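## Task

On the first console, leave the MODE knob pulled out, CHECK switched on, PROGRAM turned to P4 and the lever moved to CYCLE. If MODE is out, CHECK is on and the lever is at CYCLE at the same moment while PROGRAM is anywhere other than P4, the UNDER or OVER light comes on and the task fails, even if that happens only once. The console is loose on the table, so do not let it lift or tilt visibly and then fall back. Each control must stay in its set state on its own; a setting held only by the robot at the end does not count.

## Robot and tools

Order of work: the light only trips when MODE out, CHECK on and lever at CYCLE are all true together with the wrong PROGRAM. So set PROGRAM to the required position before the last of those three is completed. Turning PROGRAM first is the safest order.

Robot: one UR20 arm with a two-finger parallel gripper (50 mm maximum gap). There is only one arm, so every command holds a single row. The fingers point along the gripper's +z axis and close along its x axis. The reported hand position is the point midway between the pads; the fingertips extend 17.5 mm past it. A flat block juts about 9 cm toward the gripper's -y side and rotates with it, so watch its clearance.

Frames: the scene frame has its origin on the table top under the arm base, +z up, +y to the left when facing along +x. State lines give end_effector_position (m), end_effector_quat_wxyz and velocities (m/s, rad/s) in this frame. Motion commands, however, are written in the gripper's own axes.

The row (shared by execute_actions and move): 9 numbers, each in [-1, 1], ordered dx, dy, dz, rx, ry, rz, position, force_limit, speed. The first six are an offset, not a pose: they are measured in gripper axes from the gripper pose shown in the most recent result that displays it (if no result in this scene has shown it yet, or for a later call in the same reply, from where the robot is when the action begins). Every row in an action counts from that same reference, not from the row before. Scale: 1.0 equals 0.6 m of travel or 180 degrees; rx, ry, rz form one rotation vector. All zeros therefore drives the gripper back to the reference pose; it is not a pause. The last three numbers set the fingers: position +1 fully open, about -0.65 pads meeting, -1 to grip (close until blocked); force_limit -1/0/+1 gives roughly 20/102/185 N per pad; speed -1/0/+1 gives 20/85/150 mm/s of gap change.

execute_actions: argument actions, a list with zero or one item. Empty list: just report the state. {"rows": [...], "steps": n} runs up to 15 rows, one per 1/30 s step (n at most 15, default 15; the final row repeats if rows run out). {"steps": n} alone is a wait of up to 300 steps, counted from the previous result. Optional pictures (boolean) toggles camera images. A rejected call moves nothing.

move: argument target (one 9-number row, offsets as above), optional speed in m/s (0.002 to 0.5, default 0.25; turning limited to twice that in rad/s), optional stop_force in N (14 to 160). It drives a straight path over 0.5 to 10 s; it does not avoid obstacles. With stop_force, the path halts when push against the motion exceeds that value and the gripper backs up slightly and holds; use it only with slow speeds and without rotation, and leave it out when pulling away from something you press on. Without stop_force the arm is stiff: aiming even slightly beyond a firm surface can trigger a fault. The move: line reports how it ended (done, contact, held, off_target, moving, fault) and limits (paced = pose clipped; held = some steps blocked).

wait: seconds from 0 to 10; nothing new is commanded. zoom_image: camera (cam_head_left, cam_head_right or cam_wrist) and region [x0, y0, x1, y1] in pixels of that 504x504 image, at most 504 pixels per side. read_manual: returns licence text only. finished_scene: scene number (1 or 2); ends that scene permanently and grades it, then gives the next task. Only call it once the controls stay set without the robot.

Result lines: per-step command clipping limits each step to 100 mm and 16 degrees from the measured pose, and after an action the arm only continues to the last clipped pose, so check the reported pose and send the remainder. Hand target shows where the controller is currently driving. HELD marks steps where the clearance check withheld your command; pose unreachable means that check altered or blocked it. object_status: 0 moving, 1 blocked while opening, 2 blocked while closing (a grip), 3 at requested position or pads met. position_measured in counts gives opening of about (250 - counts) x 0.202 mm. Wrist force and torque are in gripper axes, noisy (offset up to about 10 N), saturating near 200 N; force points from the surface back into the arm. MOTOR HOT appears at 70 °C; at 85 °C the brakes lock until cooled.

Avoid: any contact torque over the joint load limits or any external force of 150 N, which halts the arm for 10 s; fast contacts; lifting or tipping the loose console; pushing anything off the table. Motion lags commands by about 0.17 s and may overshoot the path speed, especially near full reach. The simulation keeps running while you compose replies.

Each tool is called as name(argument=value, ...) on one line, values as JSON.

## Session

execute_actions(actions=[])

Scene clock: 0.00 s of 5400.00 s.
end_effector_position=(+0.8821, +0.2705, +0.2000) position_measured=3 object_status=3 end_effector_quat_wxyz=(-0.083, -0.266, +0.944, -0.176) end_effector_velocity=(-0.001, -0.000, +0.000) end_effector_angular_velocity=(-0.001, +0.001, -0.001)
Joint positions: [ 0.224 -1.18   2.032 -2.261 -1.929 -1.853]
Joint velocities: [-0.    -0.001  0.     0.002 -0.001  0.001]
Motor temperatures (°C, as the motors report them): [28 28 29 35 31 33]
Wrist force (N, on the end effector, along its own x y z axes, offset not removed): no reading
Wrist torque (N m, same axes, about the end effector's origin, offset not removed): no reading
Hand target: +0.882, +0.270, +0.200; -0.083, -0.266, +0.944, -0.176

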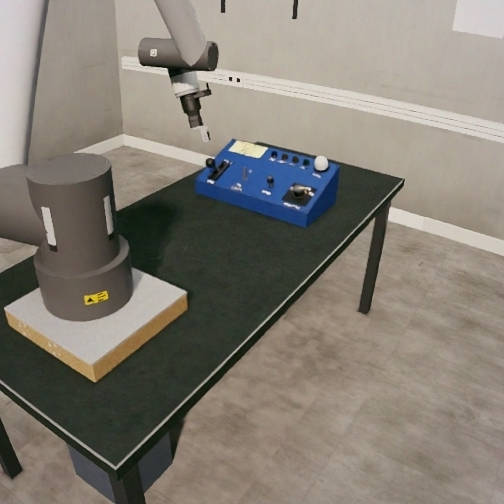

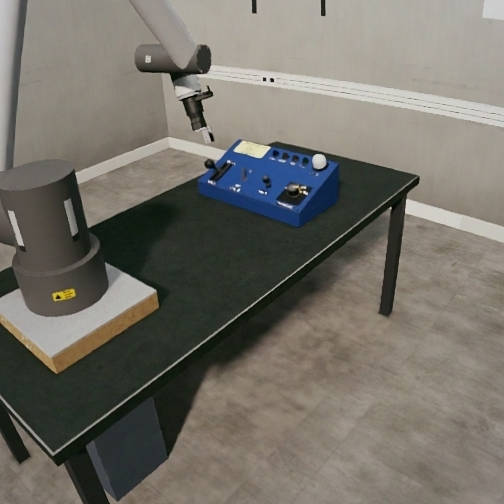

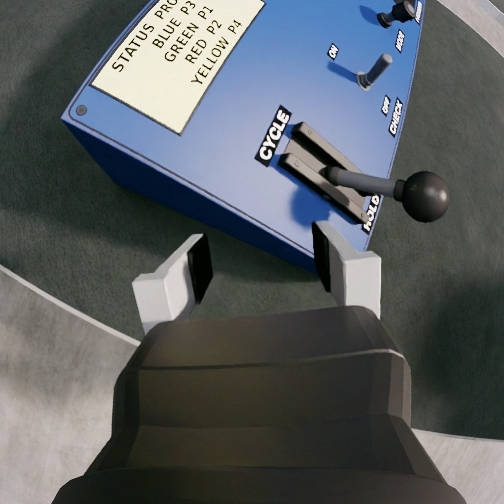

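zoom_image(camera="cam_head_left", region=[180, 120, 360, 240])

zoom_image(camera="cam_head_right", region=[180, 120, 360, 240])

Region (180, 120, 360, 240) of cam_head_left's 504x504 image, scaled by 2.800, with more detail than that image has.

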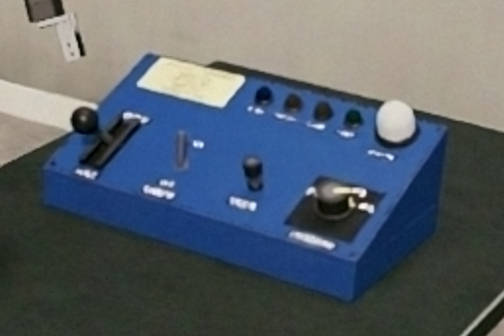

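Region (180, 120, 360, 240) of cam_head_right's 504x504 image, scaled by 2.800, with more detail than that image has.

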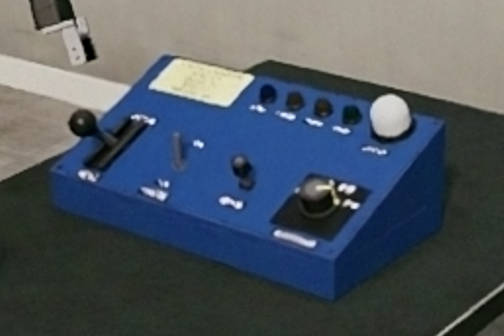

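move(target=[0.08,-0.425,-0.117,-0.094,-0.082,0,1,0,0])

move(target=[0,0,0,0,0,-0.33,1,0,0], speed=0.4)

Scene clock: 13.43 s of 5400.00 s.
end_effector_position=(+0.9820, +0.0713, +0.3495) position_measured=3 object_status=3 end_effector_quat_wxyz=(-0.000, -0.271, +0.963, +0.000) end_effector_velocity=(+0.001, -0.001, +0.001) end_effector_angular_velocity=(+0.003, -0.000, +0.000)
Joint positions: [-0.127 -1.331  1.962 -2.202 -1.57  -2.233]
Joint velocities: [-0.002  0.    -0.001  0.001  0.003 -0.002]
Motor temperatures (°C, as the motors report them): [28 28 29 35 31 33]
Wrist force (N, on the end effector, along its own x y z axes, offset not removed): [2.9 -1.5 -2.2]
Wrist torque (N m, same axes, about the end effector's origin, offset not removed): [-0.60 -0.54 0.47]
Hand target: +0.982, +0.071, +0.350; -0.000, -0.271, +0.963, +0.000
Off the commanded pose: 0.001 m, 0 deg.
After step 90, 8.83 s passed at rest.
move: done

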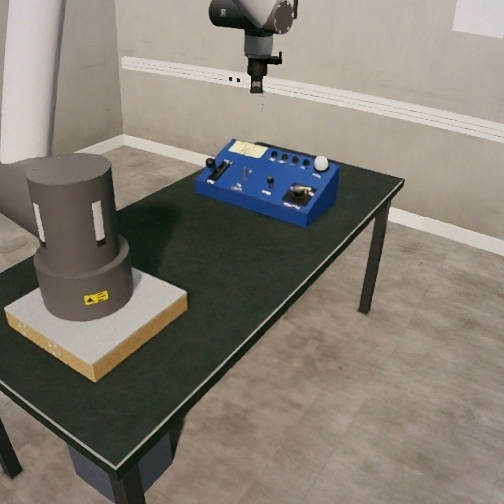

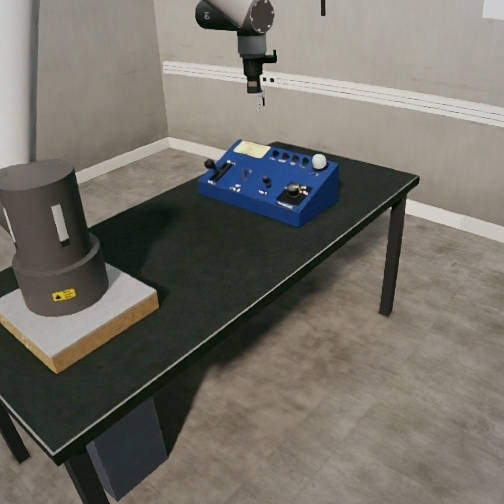

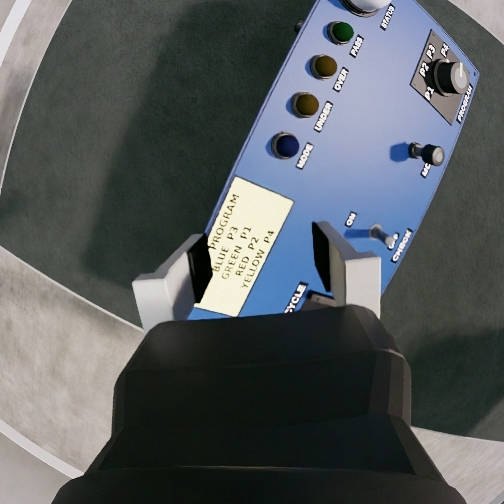

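Scene clock: 15.27 s of 5400.00 s.
end_effector_position=(+0.9820, +0.0713, +0.3495) position_measured=3 object_status=3 end_effector_quat_wxyz=(-0.000, +0.712, -0.702, -0.000) end_effector_velocity=(-0.000, +0.000, +0.000) end_effector_angular_velocity=(+0.001, +0.001, +0.007)
Joint positions: [-0.152 -1.345  1.981 -2.207 -1.57  -3.293]
Joint velocities: [-0.001 -0.    -0.     0.001  0.001 -0.008]
Motor temperatures (°C, as the motors report them): [28 28 29 35 31 33]
Wrist force (N, on the end effector, along its own x y z axes, offset not removed): [1.8 -1.2 -2.8]
Wrist torque (N m, same axes, about the end effector's origin, offset not removed): [-0.57 -0.29 0.49]
Hand target: +0.982, +0.071, +0.349; -0.000, +0.712, -0.702, -0.000
Off the commanded pose: 0.000 m, 0 deg.
move: done

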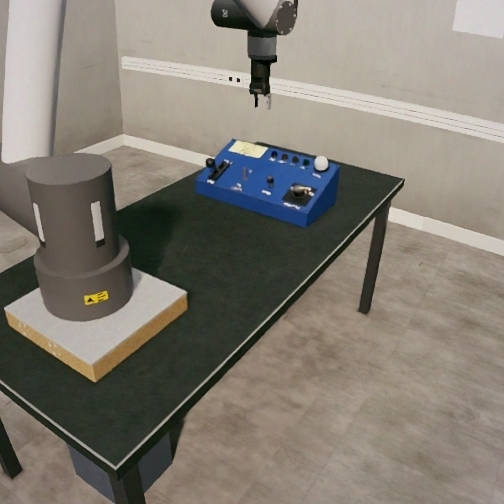

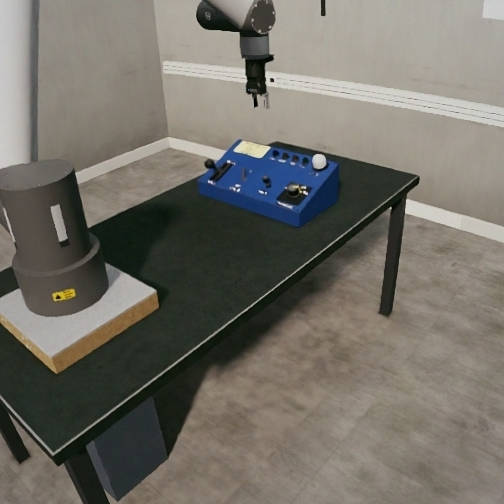

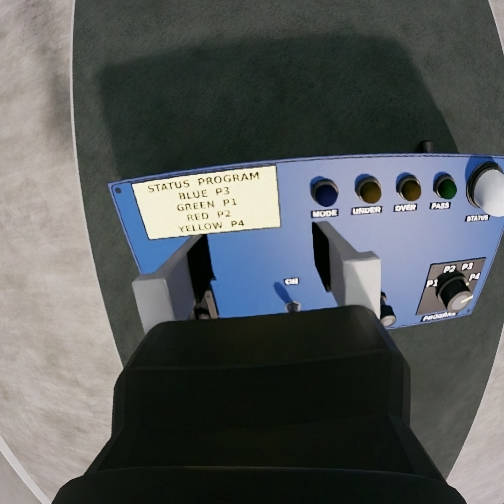

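move(target=[0.2,0.12,0.1,0,0,0,1,0,0])

zoom_image(camera="cam_wrist", region=[100, 60, 440, 330])

Scene clock: 20.63 s of 5400.00 s.
end_effector_position=(+0.9119, -0.0495, +0.2895) position_measured=3 object_status=3 end_effector_quat_wxyz=(-0.000, +0.712, -0.702, -0.001) end_effector_velocity=(-0.001, -0.001, -0.001) end_effector_angular_velocity=(+0.001, +0.001, +0.001)
Joint positions: [-0.299 -1.368  2.119 -2.322 -1.57  -3.441]
Joint velocities: [-0.001 -0.     0.001 -0.     0.001 -0.002]
Motor temperatures (°C, as the motors report them): [28 28 29 35 31 33]
Wrist force (N, on the end effector, along its own x y z axes, offset not removed): [0.2 -2.9 -0.4]
Wrist torque (N m, same axes, about the end effector's origin, offset not removed): [-0.83 0.00 0.51]
Hand target: +0.912, -0.050, +0.289; -0.000, +0.712, -0.702, -0.001
Off the commanded pose: 0.000 m, 0 deg.
After step 90, 1.23 s passed at rest.
move: done

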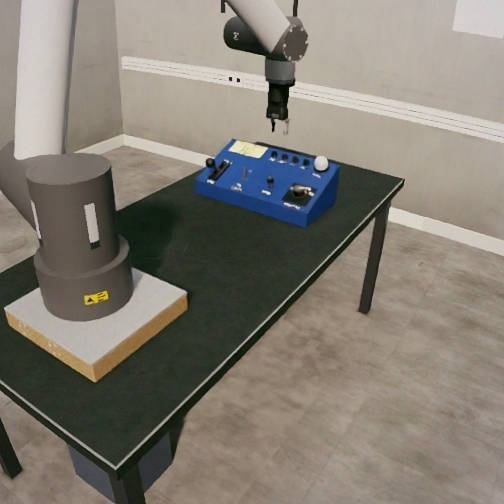

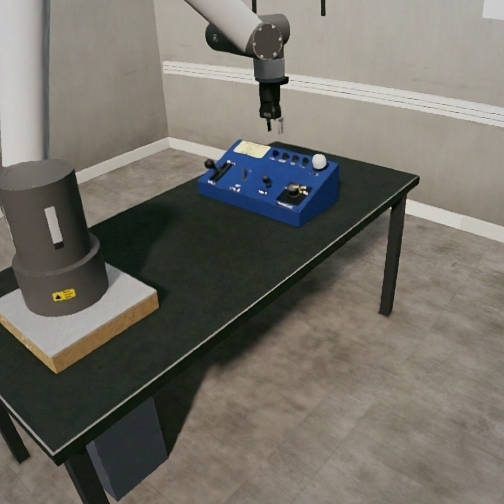

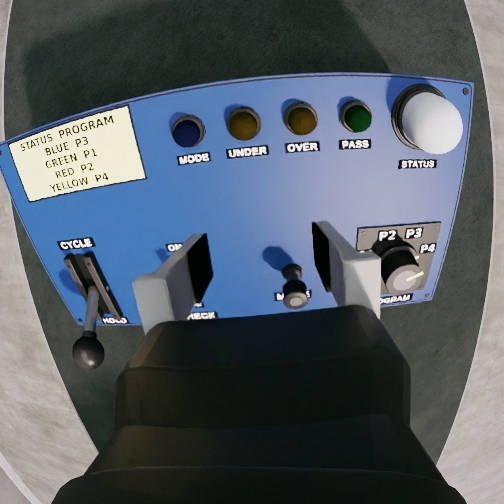

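Region (100, 60, 440, 330) of cam_wrist's 504x504 image, scaled by 1.482, with more detail than that image has; it fills the top 400 rows of this view, and the rest is white.

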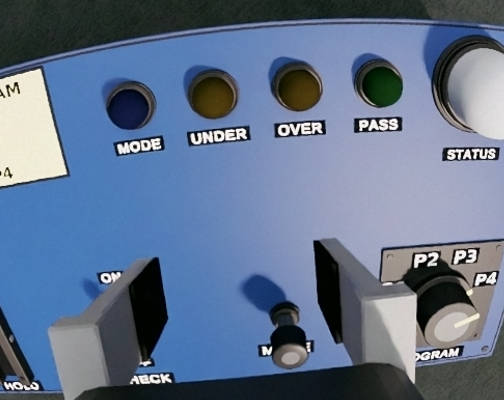

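move(target=[0.075,0.192,0.192,0.094,0,0,1,0,0])

Scene clock: 32.23 s of 5400.00 s.
end_effector_position=(+0.7973, -0.0958, +0.1747) position_measured=3 object_status=3 end_effector_quat_wxyz=(-0.105, +0.704, -0.694, +0.102) end_effector_velocity=(-0.000, -0.001, -0.001) end_effector_angular_velocity=(-0.000, -0.006, -0.001)
Joint positions: [-0.46  -1.33   2.494 -2.999 -1.44  -3.584]
Joint velocities: [-0.002  0.003  0.004 -0.012  0.002 -0.001]
Motor temperatures (°C, as the motors report them): [28 28 29 35 31 33]
Wrist force (N, on the end effector, along its own x y z axes, offset not removed): [3.1 -2.0 -1.2]
Wrist torque (N m, same axes, about the end effector's origin, offset not removed): [-0.69 -0.51 0.46]
Hand target: +0.797, -0.096, +0.175; -0.105, +0.704, -0.694, +0.102
Off the commanded pose: 0.001 m, 0 deg.
After step 90, 7.37 s passed at rest.
move: done

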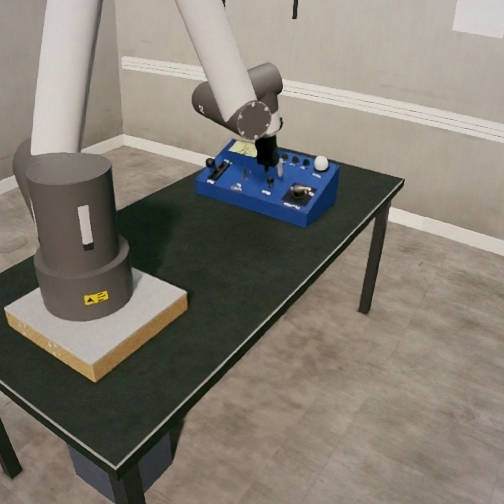

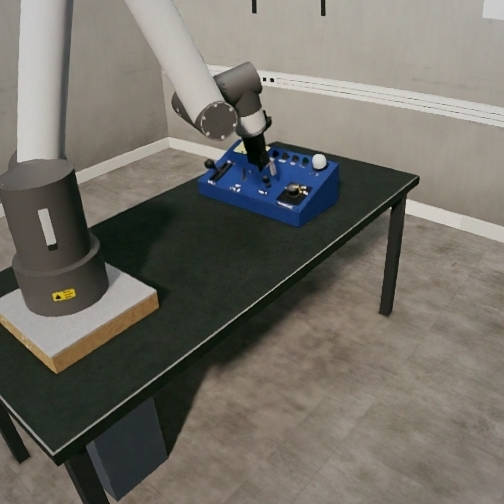

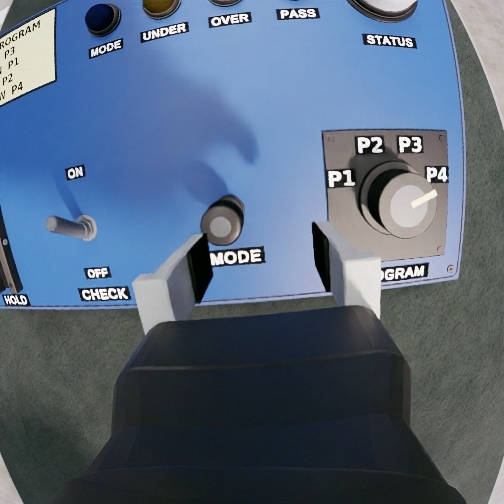

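move(target=[-0.04,0.01,0.07,0,0,0,1,0,0], speed=0.1)

Scene clock: 38.07 s of 5400.00 s.
end_effector_position=(+0.8033, -0.0717, +0.1330) position_measured=3 object_status=3 end_effector_quat_wxyz=(-0.105, +0.704, -0.694, +0.102) end_effector_velocity=(+0.000, +0.001, -0.001) end_effector_angular_velocity=(-0.001, -0.000, +0.001)
Joint positions: [-0.423 -1.251  2.506 -3.095 -1.45  -3.548]
Joint velocities: [ 0.001  0.003  0.    -0.004 -0.001  0.001]
Motor temperatures (°C, as the motors report them): [28 28 29 35 31 33]
Wrist force (N, on the end effector, along its own x y z axes, offset not removed): [2.3 -1.8 -1.5]
Wrist torque (N m, same axes, about the end effector's origin, offset not removed): [-0.65 -0.33 0.44]
Hand target: +0.803, -0.072, +0.133; -0.105, +0.704, -0.694, +0.102
Off the commanded pose: 0.000 m, 0 deg.
After step 90, 1.93 s passed at rest.
move: done

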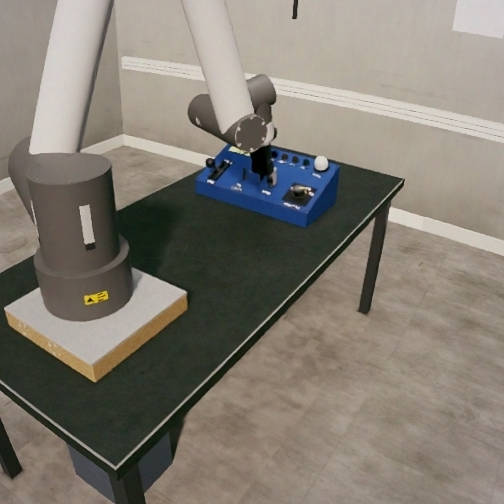

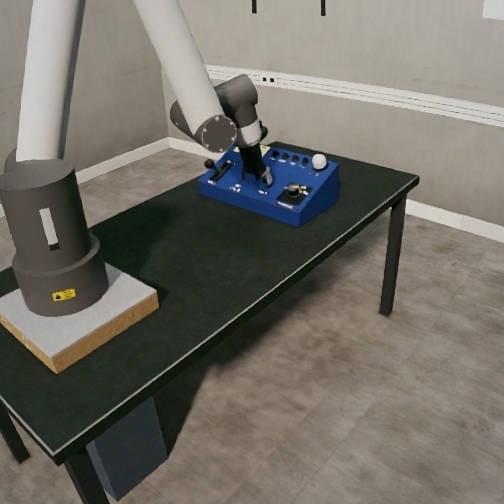

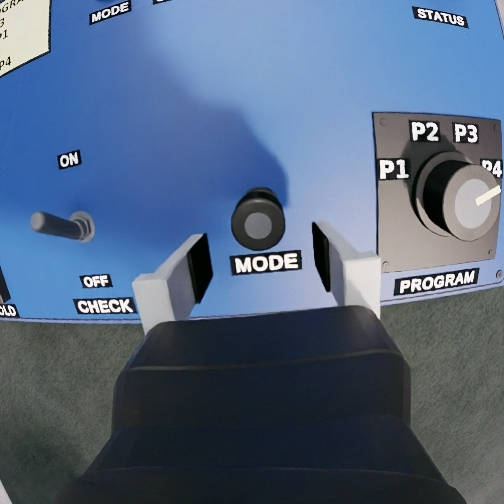

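move(target=[0,0,0.05,0,0,0,1,0,0], speed=0.03, stop_force=20)

Scene clock: 41.97 s of 5400.00 s.
end_effector_position=(+0.8119, -0.0715, +0.1045) position_measured=3 object_status=3 end_effector_quat_wxyz=(-0.105, +0.704, -0.694, +0.102) end_effector_velocity=(+0.001, -0.000, +0.000) end_effector_angular_velocity=(-0.001, -0.002, +0.001)
Joint positions: [-0.417 -1.192  2.503 -3.151 -1.452 -3.542]
Joint velocities: [ 0.     0.001 -0.    -0.003  0.001 -0.001]
Motor temperatures (°C, as the motors report them): [28 28 29 35 31 33]
Wrist force (N, on the end effector, along its own x y z axes, offset not removed): [4.2 -2.9 -2.8]
Wrist torque (N m, same axes, about the end effector's origin, offset not removed): [-0.89 -0.75 0.42]
Hand target: +0.812, -0.072, +0.104; -0.105, +0.704, -0.694, +0.102
Off the commanded pose: 0.000 m, 0 deg.
move: done

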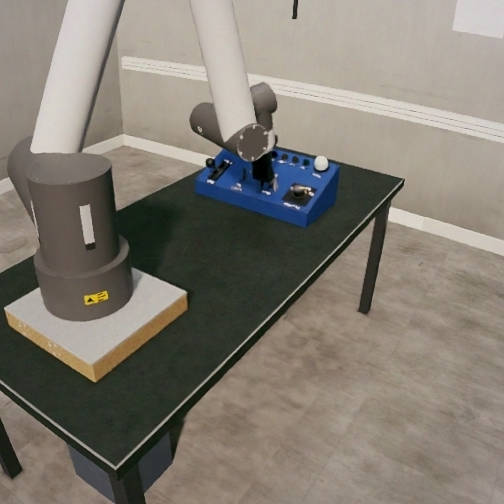

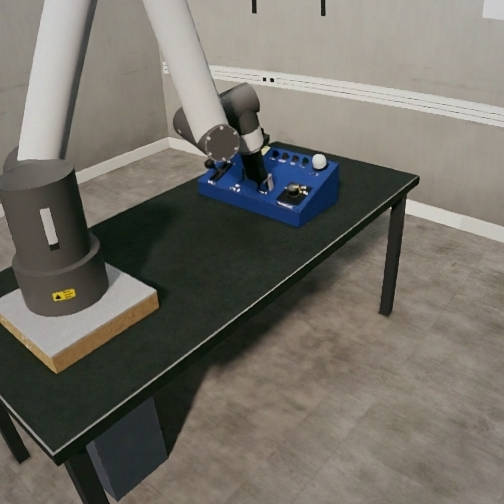

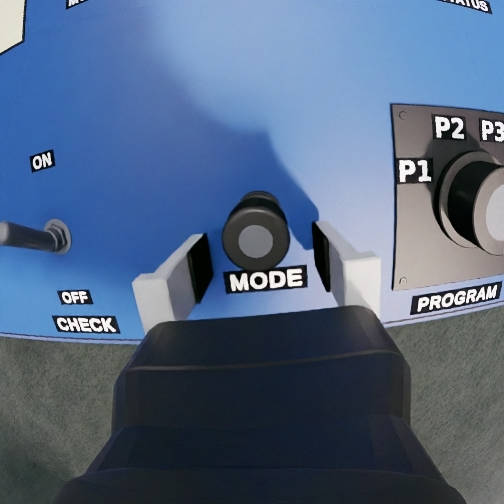

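move(target=[0,0,0.05,0,0,0,1,0,0], speed=0.02, stop_force=20)

Scene clock: 54.53 s of 5400.00 s.
end_effector_position=(+0.8139, -0.0714, +0.0981) position_measured=3 object_status=3 end_effector_quat_wxyz=(-0.105, +0.704, -0.694, +0.103) end_effector_velocity=(+0.000, -0.000, +0.001) end_effector_angular_velocity=(-0.001, -0.002, -0.000)
Joint positions: [-0.416 -1.179  2.502 -3.164 -1.452 -3.541]
Joint velocities: [ 0.    -0.001  0.    -0.001 -0.     0.001]
Motor temperatures (°C, as the motors report them): [28 28 29 35 31 33]
Wrist force (N, on the end effector, along its own x y z axes, offset not removed): [-0.4 -2.1 -13.7]
Wrist torque (N m, same axes, about the end effector's origin, offset not removed): [-0.58 0.00 0.36]
Hand target: +0.814, -0.071, +0.098; -0.105, +0.704, -0.694, +0.103
Off the commanded pose: 0.023 m, 0 deg.
FORCE FAULT: contact force on the arm reached its limit, and the arm stopped for 10 seconds. The contact can be on any part of the arm, not only on its tool. The arm's remaining commands of this call were not run. The arm holds still and accepts commands again. Move the arm away from the contact; if what it grips holds it there, let go first. Pushing or pulling that hard again can fault the arm again.
move: fault

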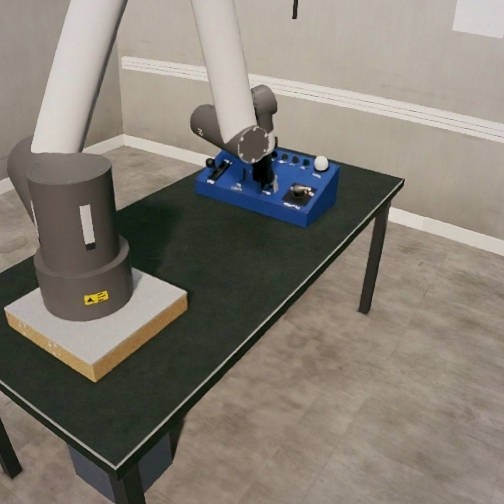

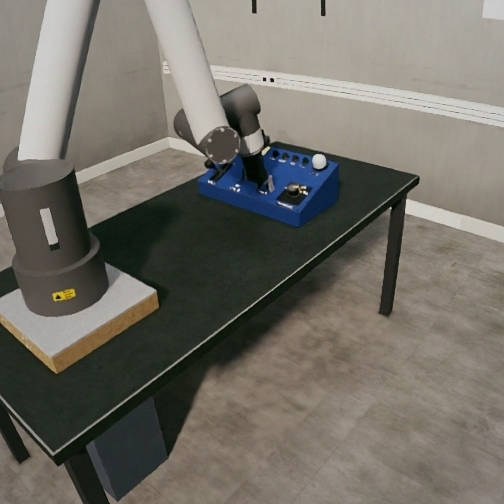

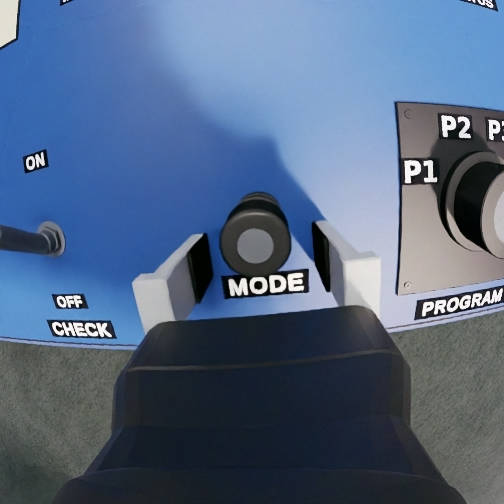

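zoom_image(camera="cam_head_right", region=[160, 80, 340, 230])

zoom_image(camera="cam_head_left", region=[170, 80, 350, 230])

Region (160, 80, 340, 230) of cam_head_right's 504x504 image, scaled by 2.800, with more detail than that image has.

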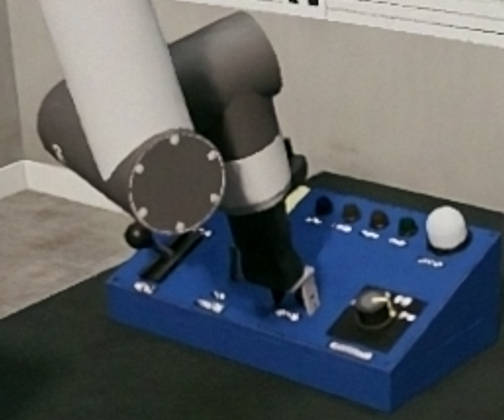

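Region (170, 80, 350, 230) of cam_head_left's 504x504 image, scaled by 2.800, with more detail than that image has.

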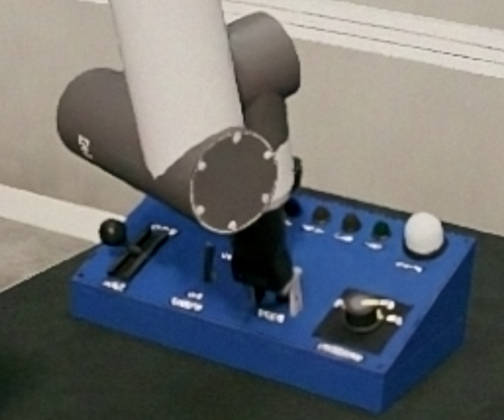

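move(target=[0,0,-0.004,0,0,0,-1,-0.5,0], speed=0.01)

move(target=[0,0,-0.012,0,0,0,-1,-0.5,0], speed=0.005, stop_force=40)

Scene clock: 63.77 s of 5400.00 s.
end_effector_position=(+0.8132, -0.0715, +0.1003) position_measured=145 object_status=2 end_effector_quat_wxyz=(-0.105, +0.704, -0.694, +0.103) end_effector_velocity=(-0.000, +0.000, +0.001) end_effector_angular_velocity=(+0.000, +0.000, +0.000)
Joint positions: [-0.416 -1.184  2.502 -3.16  -1.452 -3.542]
Joint velocities: [-0.    -0.001  0.     0.002 -0.    -0.   ]
Motor temperatures (°C, as the motors report them): [28 28 29 35 31 33]
Wrist force (N, on the end effector, along its own x y z axes, offset not removed): [16.8 -2.6 6.0]
Wrist torque (N m, same axes, about the end effector's origin, offset not removed): [-0.90 -0.81 0.59]
Hand target: +0.813, -0.071, +0.100; -0.105, +0.704, -0.694, +0.103
Off the commanded pose: 0.000 m, 0 deg.
After step 90, 5.53 s passed at rest.
move: done

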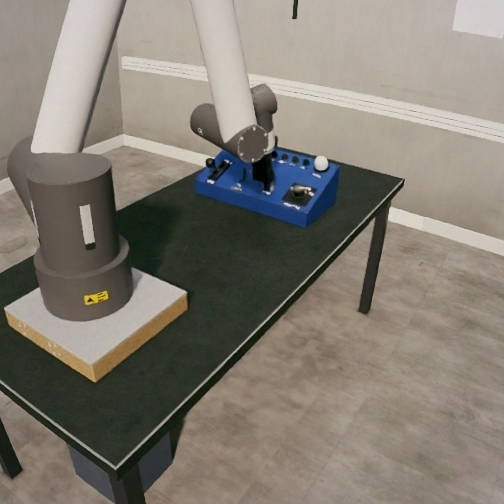

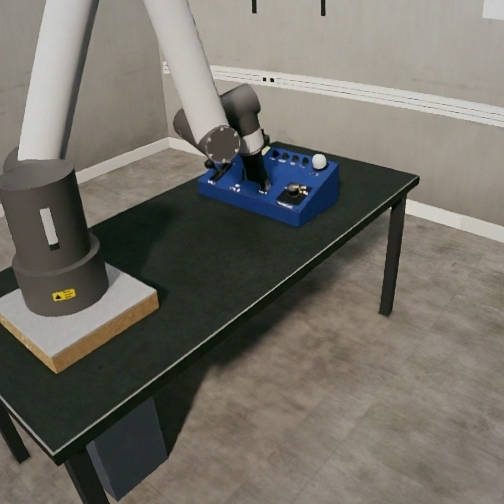

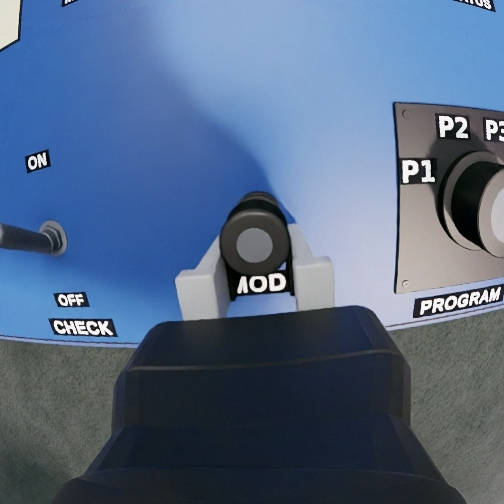

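Scene clock: 65.43 s of 5400.00 s.
end_effector_position=(+0.8111, -0.0715, +0.1072) position_measured=145 object_status=2 end_effector_quat_wxyz=(-0.105, +0.704, -0.694, +0.103) end_effector_velocity=(-0.000, +0.000, +0.001) end_effector_angular_velocity=(+0.000, -0.000, +0.000)
Joint positions: [-0.418 -1.198  2.503 -3.147 -1.452 -3.543]
Joint velocities: [ 0.    -0.001 -0.     0.001  0.    -0.   ]
Motor temperatures (°C, as the motors report them): [28 28 29 35 31 33]
Wrist force (N, on the end effector, along its own x y z axes, offset not removed): [15.4 19.9 -1.3]
Wrist torque (N m, same axes, about the end effector's origin, offset not removed): [-0.30 -0.85 0.60]
Hand target: +0.811, -0.072, +0.107; -0.105, +0.704, -0.694, +0.103
Off the commanded pose: 0.000 m, 0 deg.
move: done

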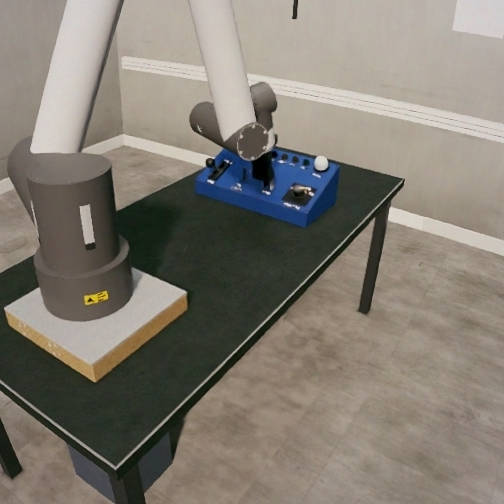

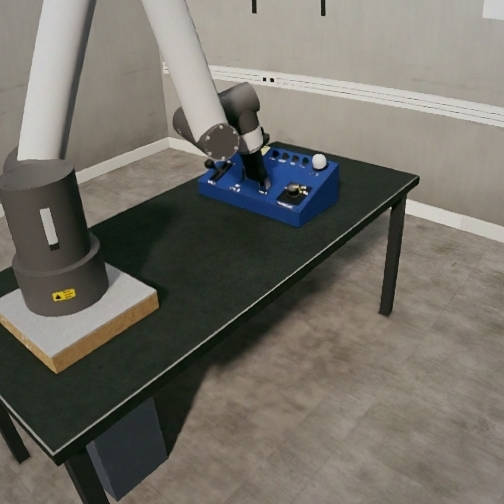

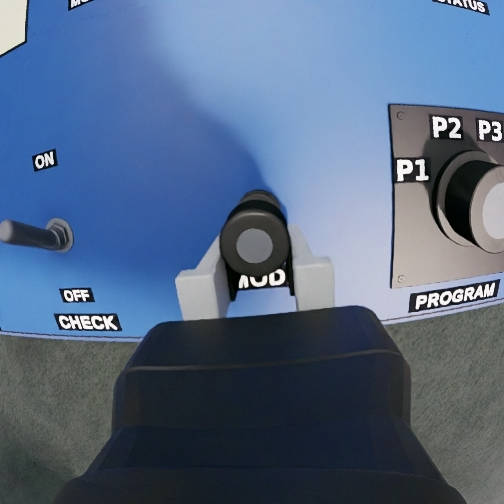

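move(target=[0.002,0.005,-0.01,0,0,0,-1,-0.5,0], speed=0.003, stop_force=18)

Scene clock: 72.47 s of 5400.00 s.
end_effector_position=(+0.8065, -0.0729, +0.1120) position_measured=252 object_status=3 end_effector_quat_wxyz=(-0.105, +0.704, -0.694, +0.103) end_effector_velocity=(-0.000, +0.000, -0.000) end_effector_angular_velocity=(+0.001, +0.000, +0.000)
Joint positions: [-0.422 -1.209  2.508 -3.14  -1.451 -3.547]
Joint velocities: [ 0.    -0.     0.     0.001  0.001  0.   ]
Motor temperatures (°C, as the motors report them): [28 28 29 35 31 33]
Wrist force (N, on the end effector, along its own x y z axes, offset not removed): [4.0 26.0 1.1]
Wrist torque (N m, same axes, about the end effector's origin, offset not removed): [-0.06 -0.27 0.50]
Hand target: +0.806, -0.073, +0.112; -0.105, +0.704, -0.694, +0.103
Off the commanded pose: 0.000 m, 0 deg.
After step 90, 1.43 s passed at rest.
move: done

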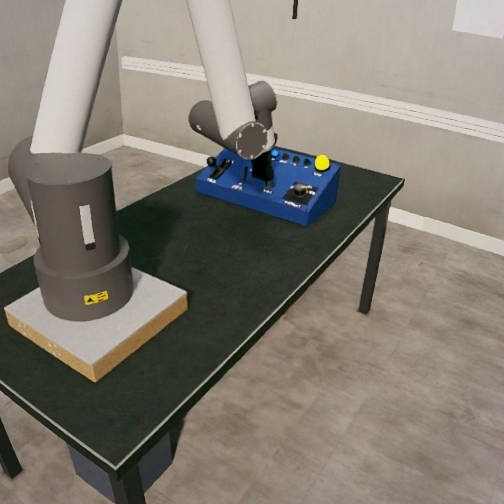

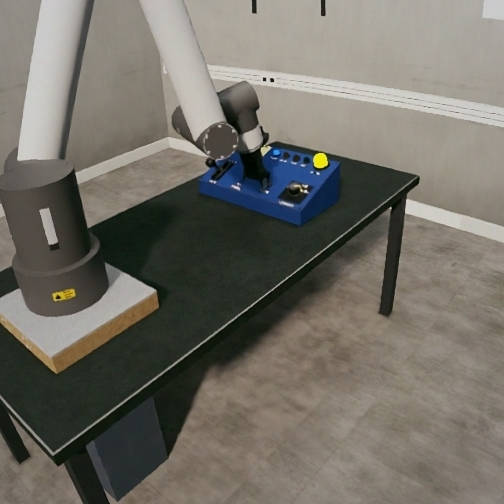

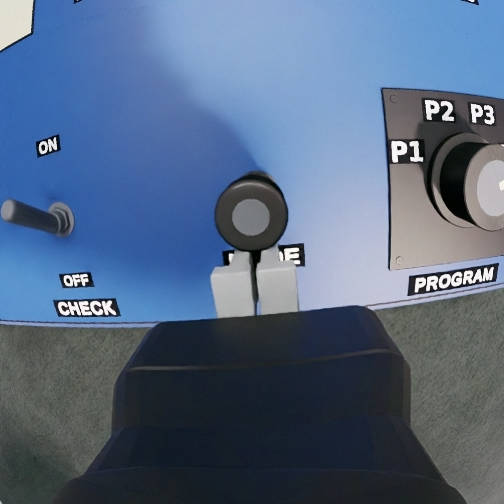

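move(target=[0,0.03,0,0,0,0,-1,-0.5,0], speed=0.02)

move(target=[0,0,-0.12,0,0,0,-1,-0.5,0], speed=0.1)

Scene clock: 76.50 s of 5400.00 s.
end_effector_position=(+0.7894, -0.0731, +0.1069) position_measured=252 object_status=3 end_effector_quat_wxyz=(-0.105, +0.704, -0.694, +0.103) end_effector_velocity=(-0.001, -0.000, -0.001) end_effector_angular_velocity=(+0.000, +0.000, -0.001)
Joint positions: [-0.433 -1.209  2.534 -3.164 -1.448 -3.558]
Joint velocities: [-0.001  0.001  0.002 -0.002 -0.     0.   ]
Motor temperatures (°C, as the motors report them): [28 28 29 35 31 33]
Wrist force (N, on the end effector, along its own x y z axes, offset not removed): [3.4 -0.7 -1.9]
Wrist torque (N m, same axes, about the end effector's origin, offset not removed): [-0.34 -0.62 0.39]
Hand target: +0.789, -0.073, +0.107; -0.105, +0.704, -0.694, +0.103
Off the commanded pose: 0.000 m, 0 deg.
move: done

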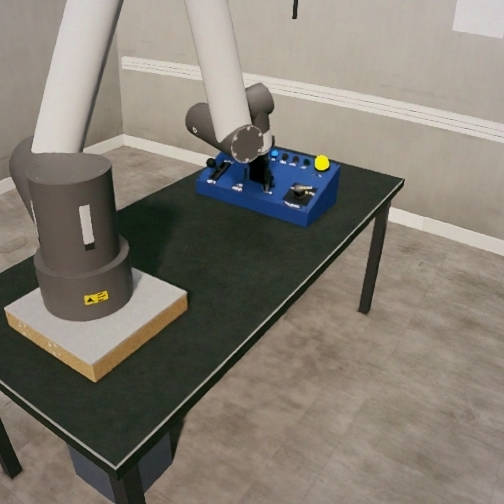

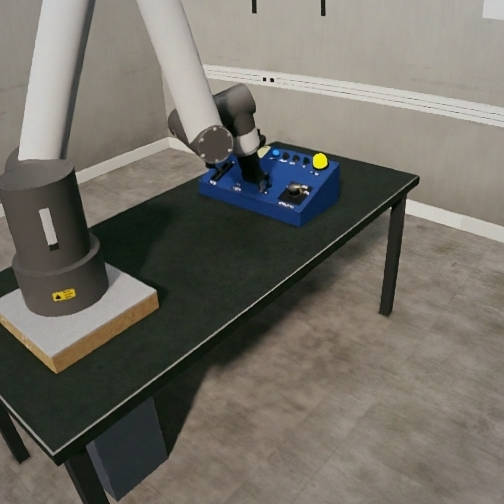

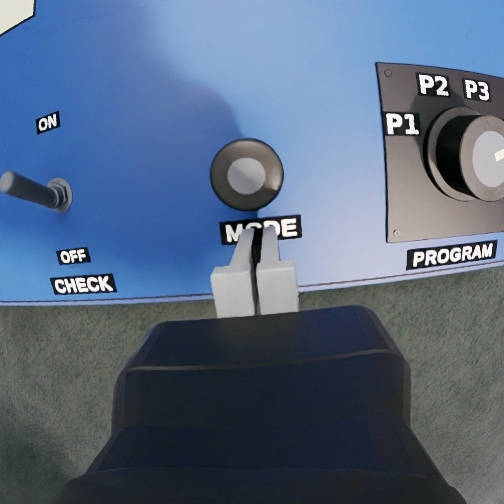

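Scene clock: 77.63 s of 5400.00 s.
end_effector_position=(+0.7684, -0.0735, +0.1755) position_measured=252 object_status=3 end_effector_quat_wxyz=(-0.105, +0.704, -0.694, +0.103) end_effector_velocity=(-0.000, -0.000, +0.001) end_effector_angular_velocity=(+0.001, +0.001, -0.000)
Joint positions: [-0.448 -1.356  2.537 -3.018 -1.444 -3.572]
Joint velocities: [-0.001 -0.002 -0.001  0.004  0.    -0.   ]
Motor temperatures (°C, as the motors report them): [28 28 29 35 31 33]
Wrist force (N, on the end effector, along its own x y z axes, offset not removed): [2.6 0.1 -2.7]
Wrist torque (N m, same axes, about the end effector's origin, offset not removed): [-0.20 -0.46 0.47]
Hand target: +0.768, -0.074, +0.176; -0.105, +0.704, -0.694, +0.103
Off the commanded pose: 0.000 m, 0 deg.
move: done

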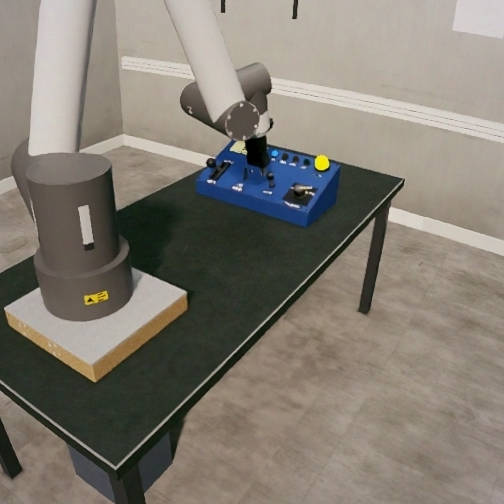

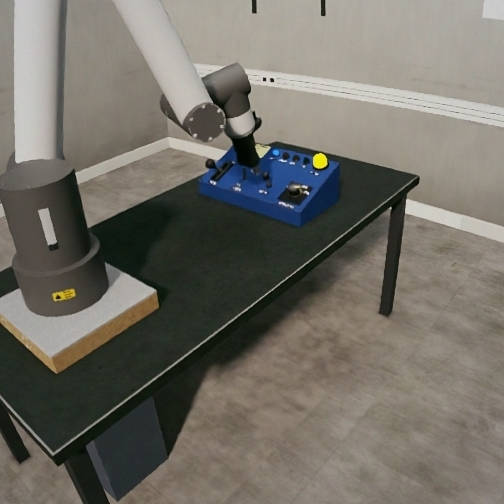

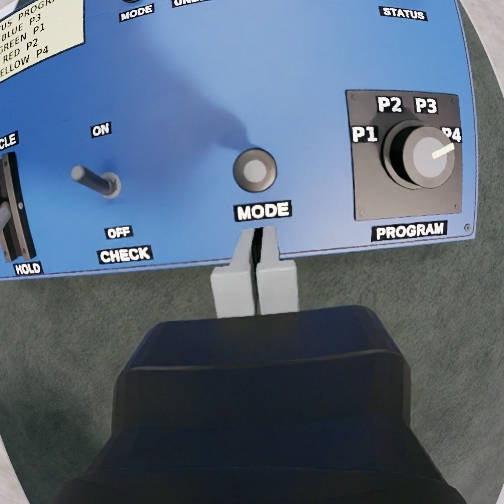

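move(target=[-0.17,-0.02,0,0,0,0,-1,-0.5,0], speed=0.15)

zoom_image(camera="cam_head_left", region=[190, 120, 350, 230])

Scene clock: 86.70 s of 5400.00 s.
end_effector_position=(+0.7783, +0.0283, +0.1791) position_measured=252 object_status=3 end_effector_quat_wxyz=(-0.105, +0.704, -0.694, +0.103) end_effector_velocity=(+0.000, +0.002, +0.000) end_effector_angular_velocity=(+0.001, -0.001, -0.000)
Joint positions: [-0.287 -1.353  2.527 -3.029 -1.488 -3.417]
Joint velocities: [ 0.002 -0.    -0.    -0.001  0.     0.002]
Motor temperatures (°C, as the motors report them): [28 28 29 35 31 33]
Wrist force (N, on the end effector, along its own x y z axes, offset not removed): [3.4 -2.8 -1.1]
Wrist torque (N m, same axes, about the end effector's origin, offset not removed): [-0.80 -0.65 0.43]
Hand target: +0.778, +0.028, +0.179; -0.105, +0.704, -0.694, +0.103
Off the commanded pose: 0.000 m, 0 deg.
After step 90, 4.90 s passed at rest.
move: done

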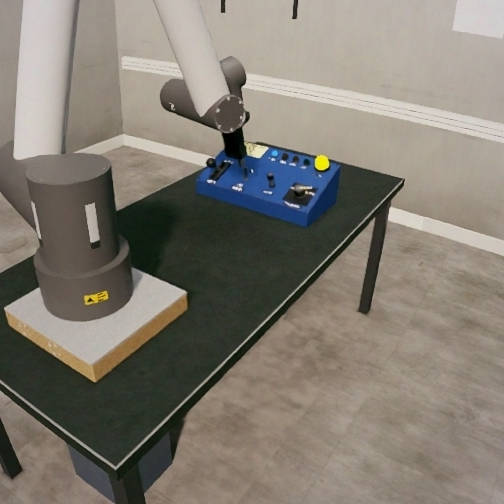

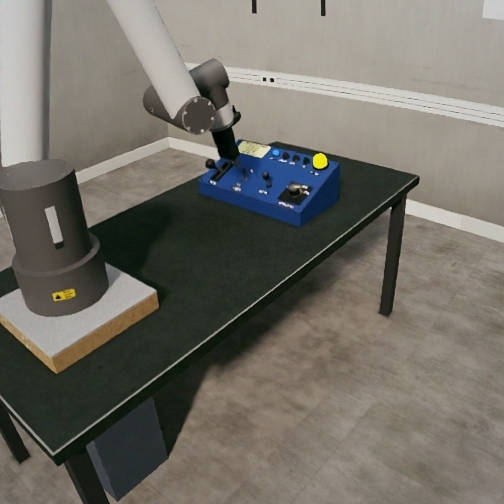

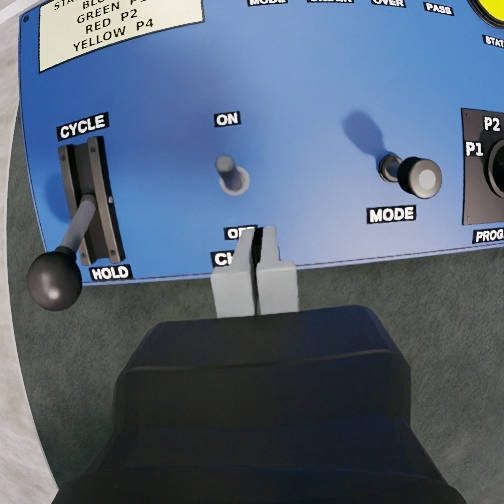

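Region (190, 120, 350, 230) of cam_head_left's 504x504 image, scaled by 3.150, with more detail than that image has; it fills the top 346 rows of this view, and the rest is white.

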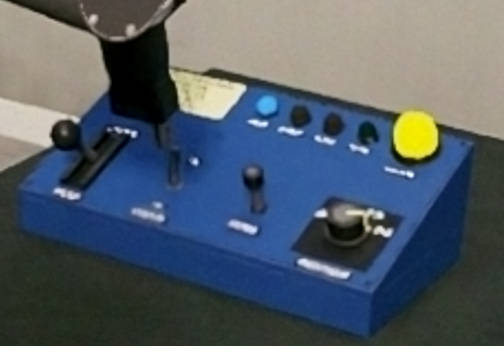

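move(target=[-0.235,0.1,-0.06,0,0,0,-1,-0.5,0], speed=0.15)

Scene clock: 93.90 s of 5400.00 s.
end_effector_position=(+0.7082, +0.1678, +0.1963) position_measured=252 object_status=3 end_effector_quat_wxyz=(-0.105, +0.704, -0.694, +0.103) end_effector_velocity=(-0.000, +0.001, +0.001) end_effector_angular_velocity=(-0.000, -0.001, +0.000)
Joint positions: [-0.075 -1.423  2.583 -3.025 -1.549 -3.213]
Joint velocities: [ 0.002 -0.001  0.    -0.    -0.001  0.002]
Motor temperatures (°C, as the motors report them): [28 28 29 35 31 33]
Wrist force (N, on the end effector, along its own x y z axes, offset not removed): [2.0 -2.9 -1.6]
Wrist torque (N m, same axes, about the end effector's origin, offset not removed): [-0.82 -0.37 0.46]
Hand target: +0.708, +0.168, +0.196; -0.105, +0.704, -0.694, +0.103
Off the commanded pose: 0.001 m, 0 deg.
After step 90, 2.67 s passed at rest.
move: done

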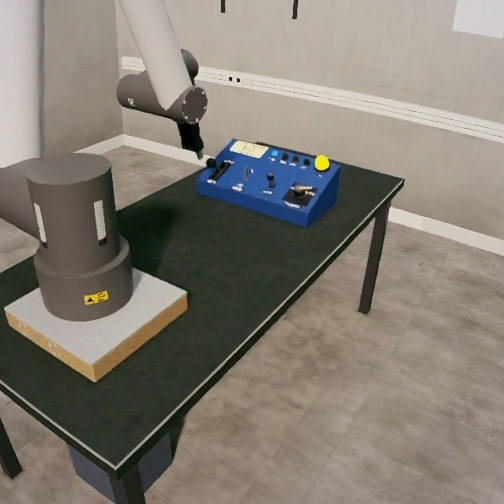

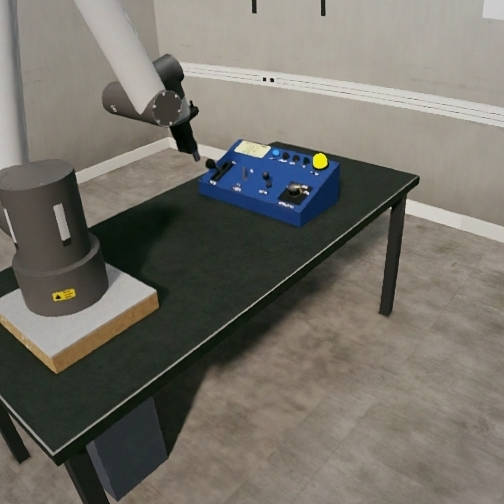

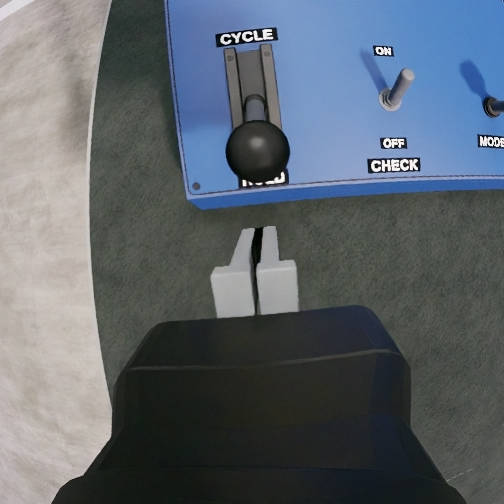

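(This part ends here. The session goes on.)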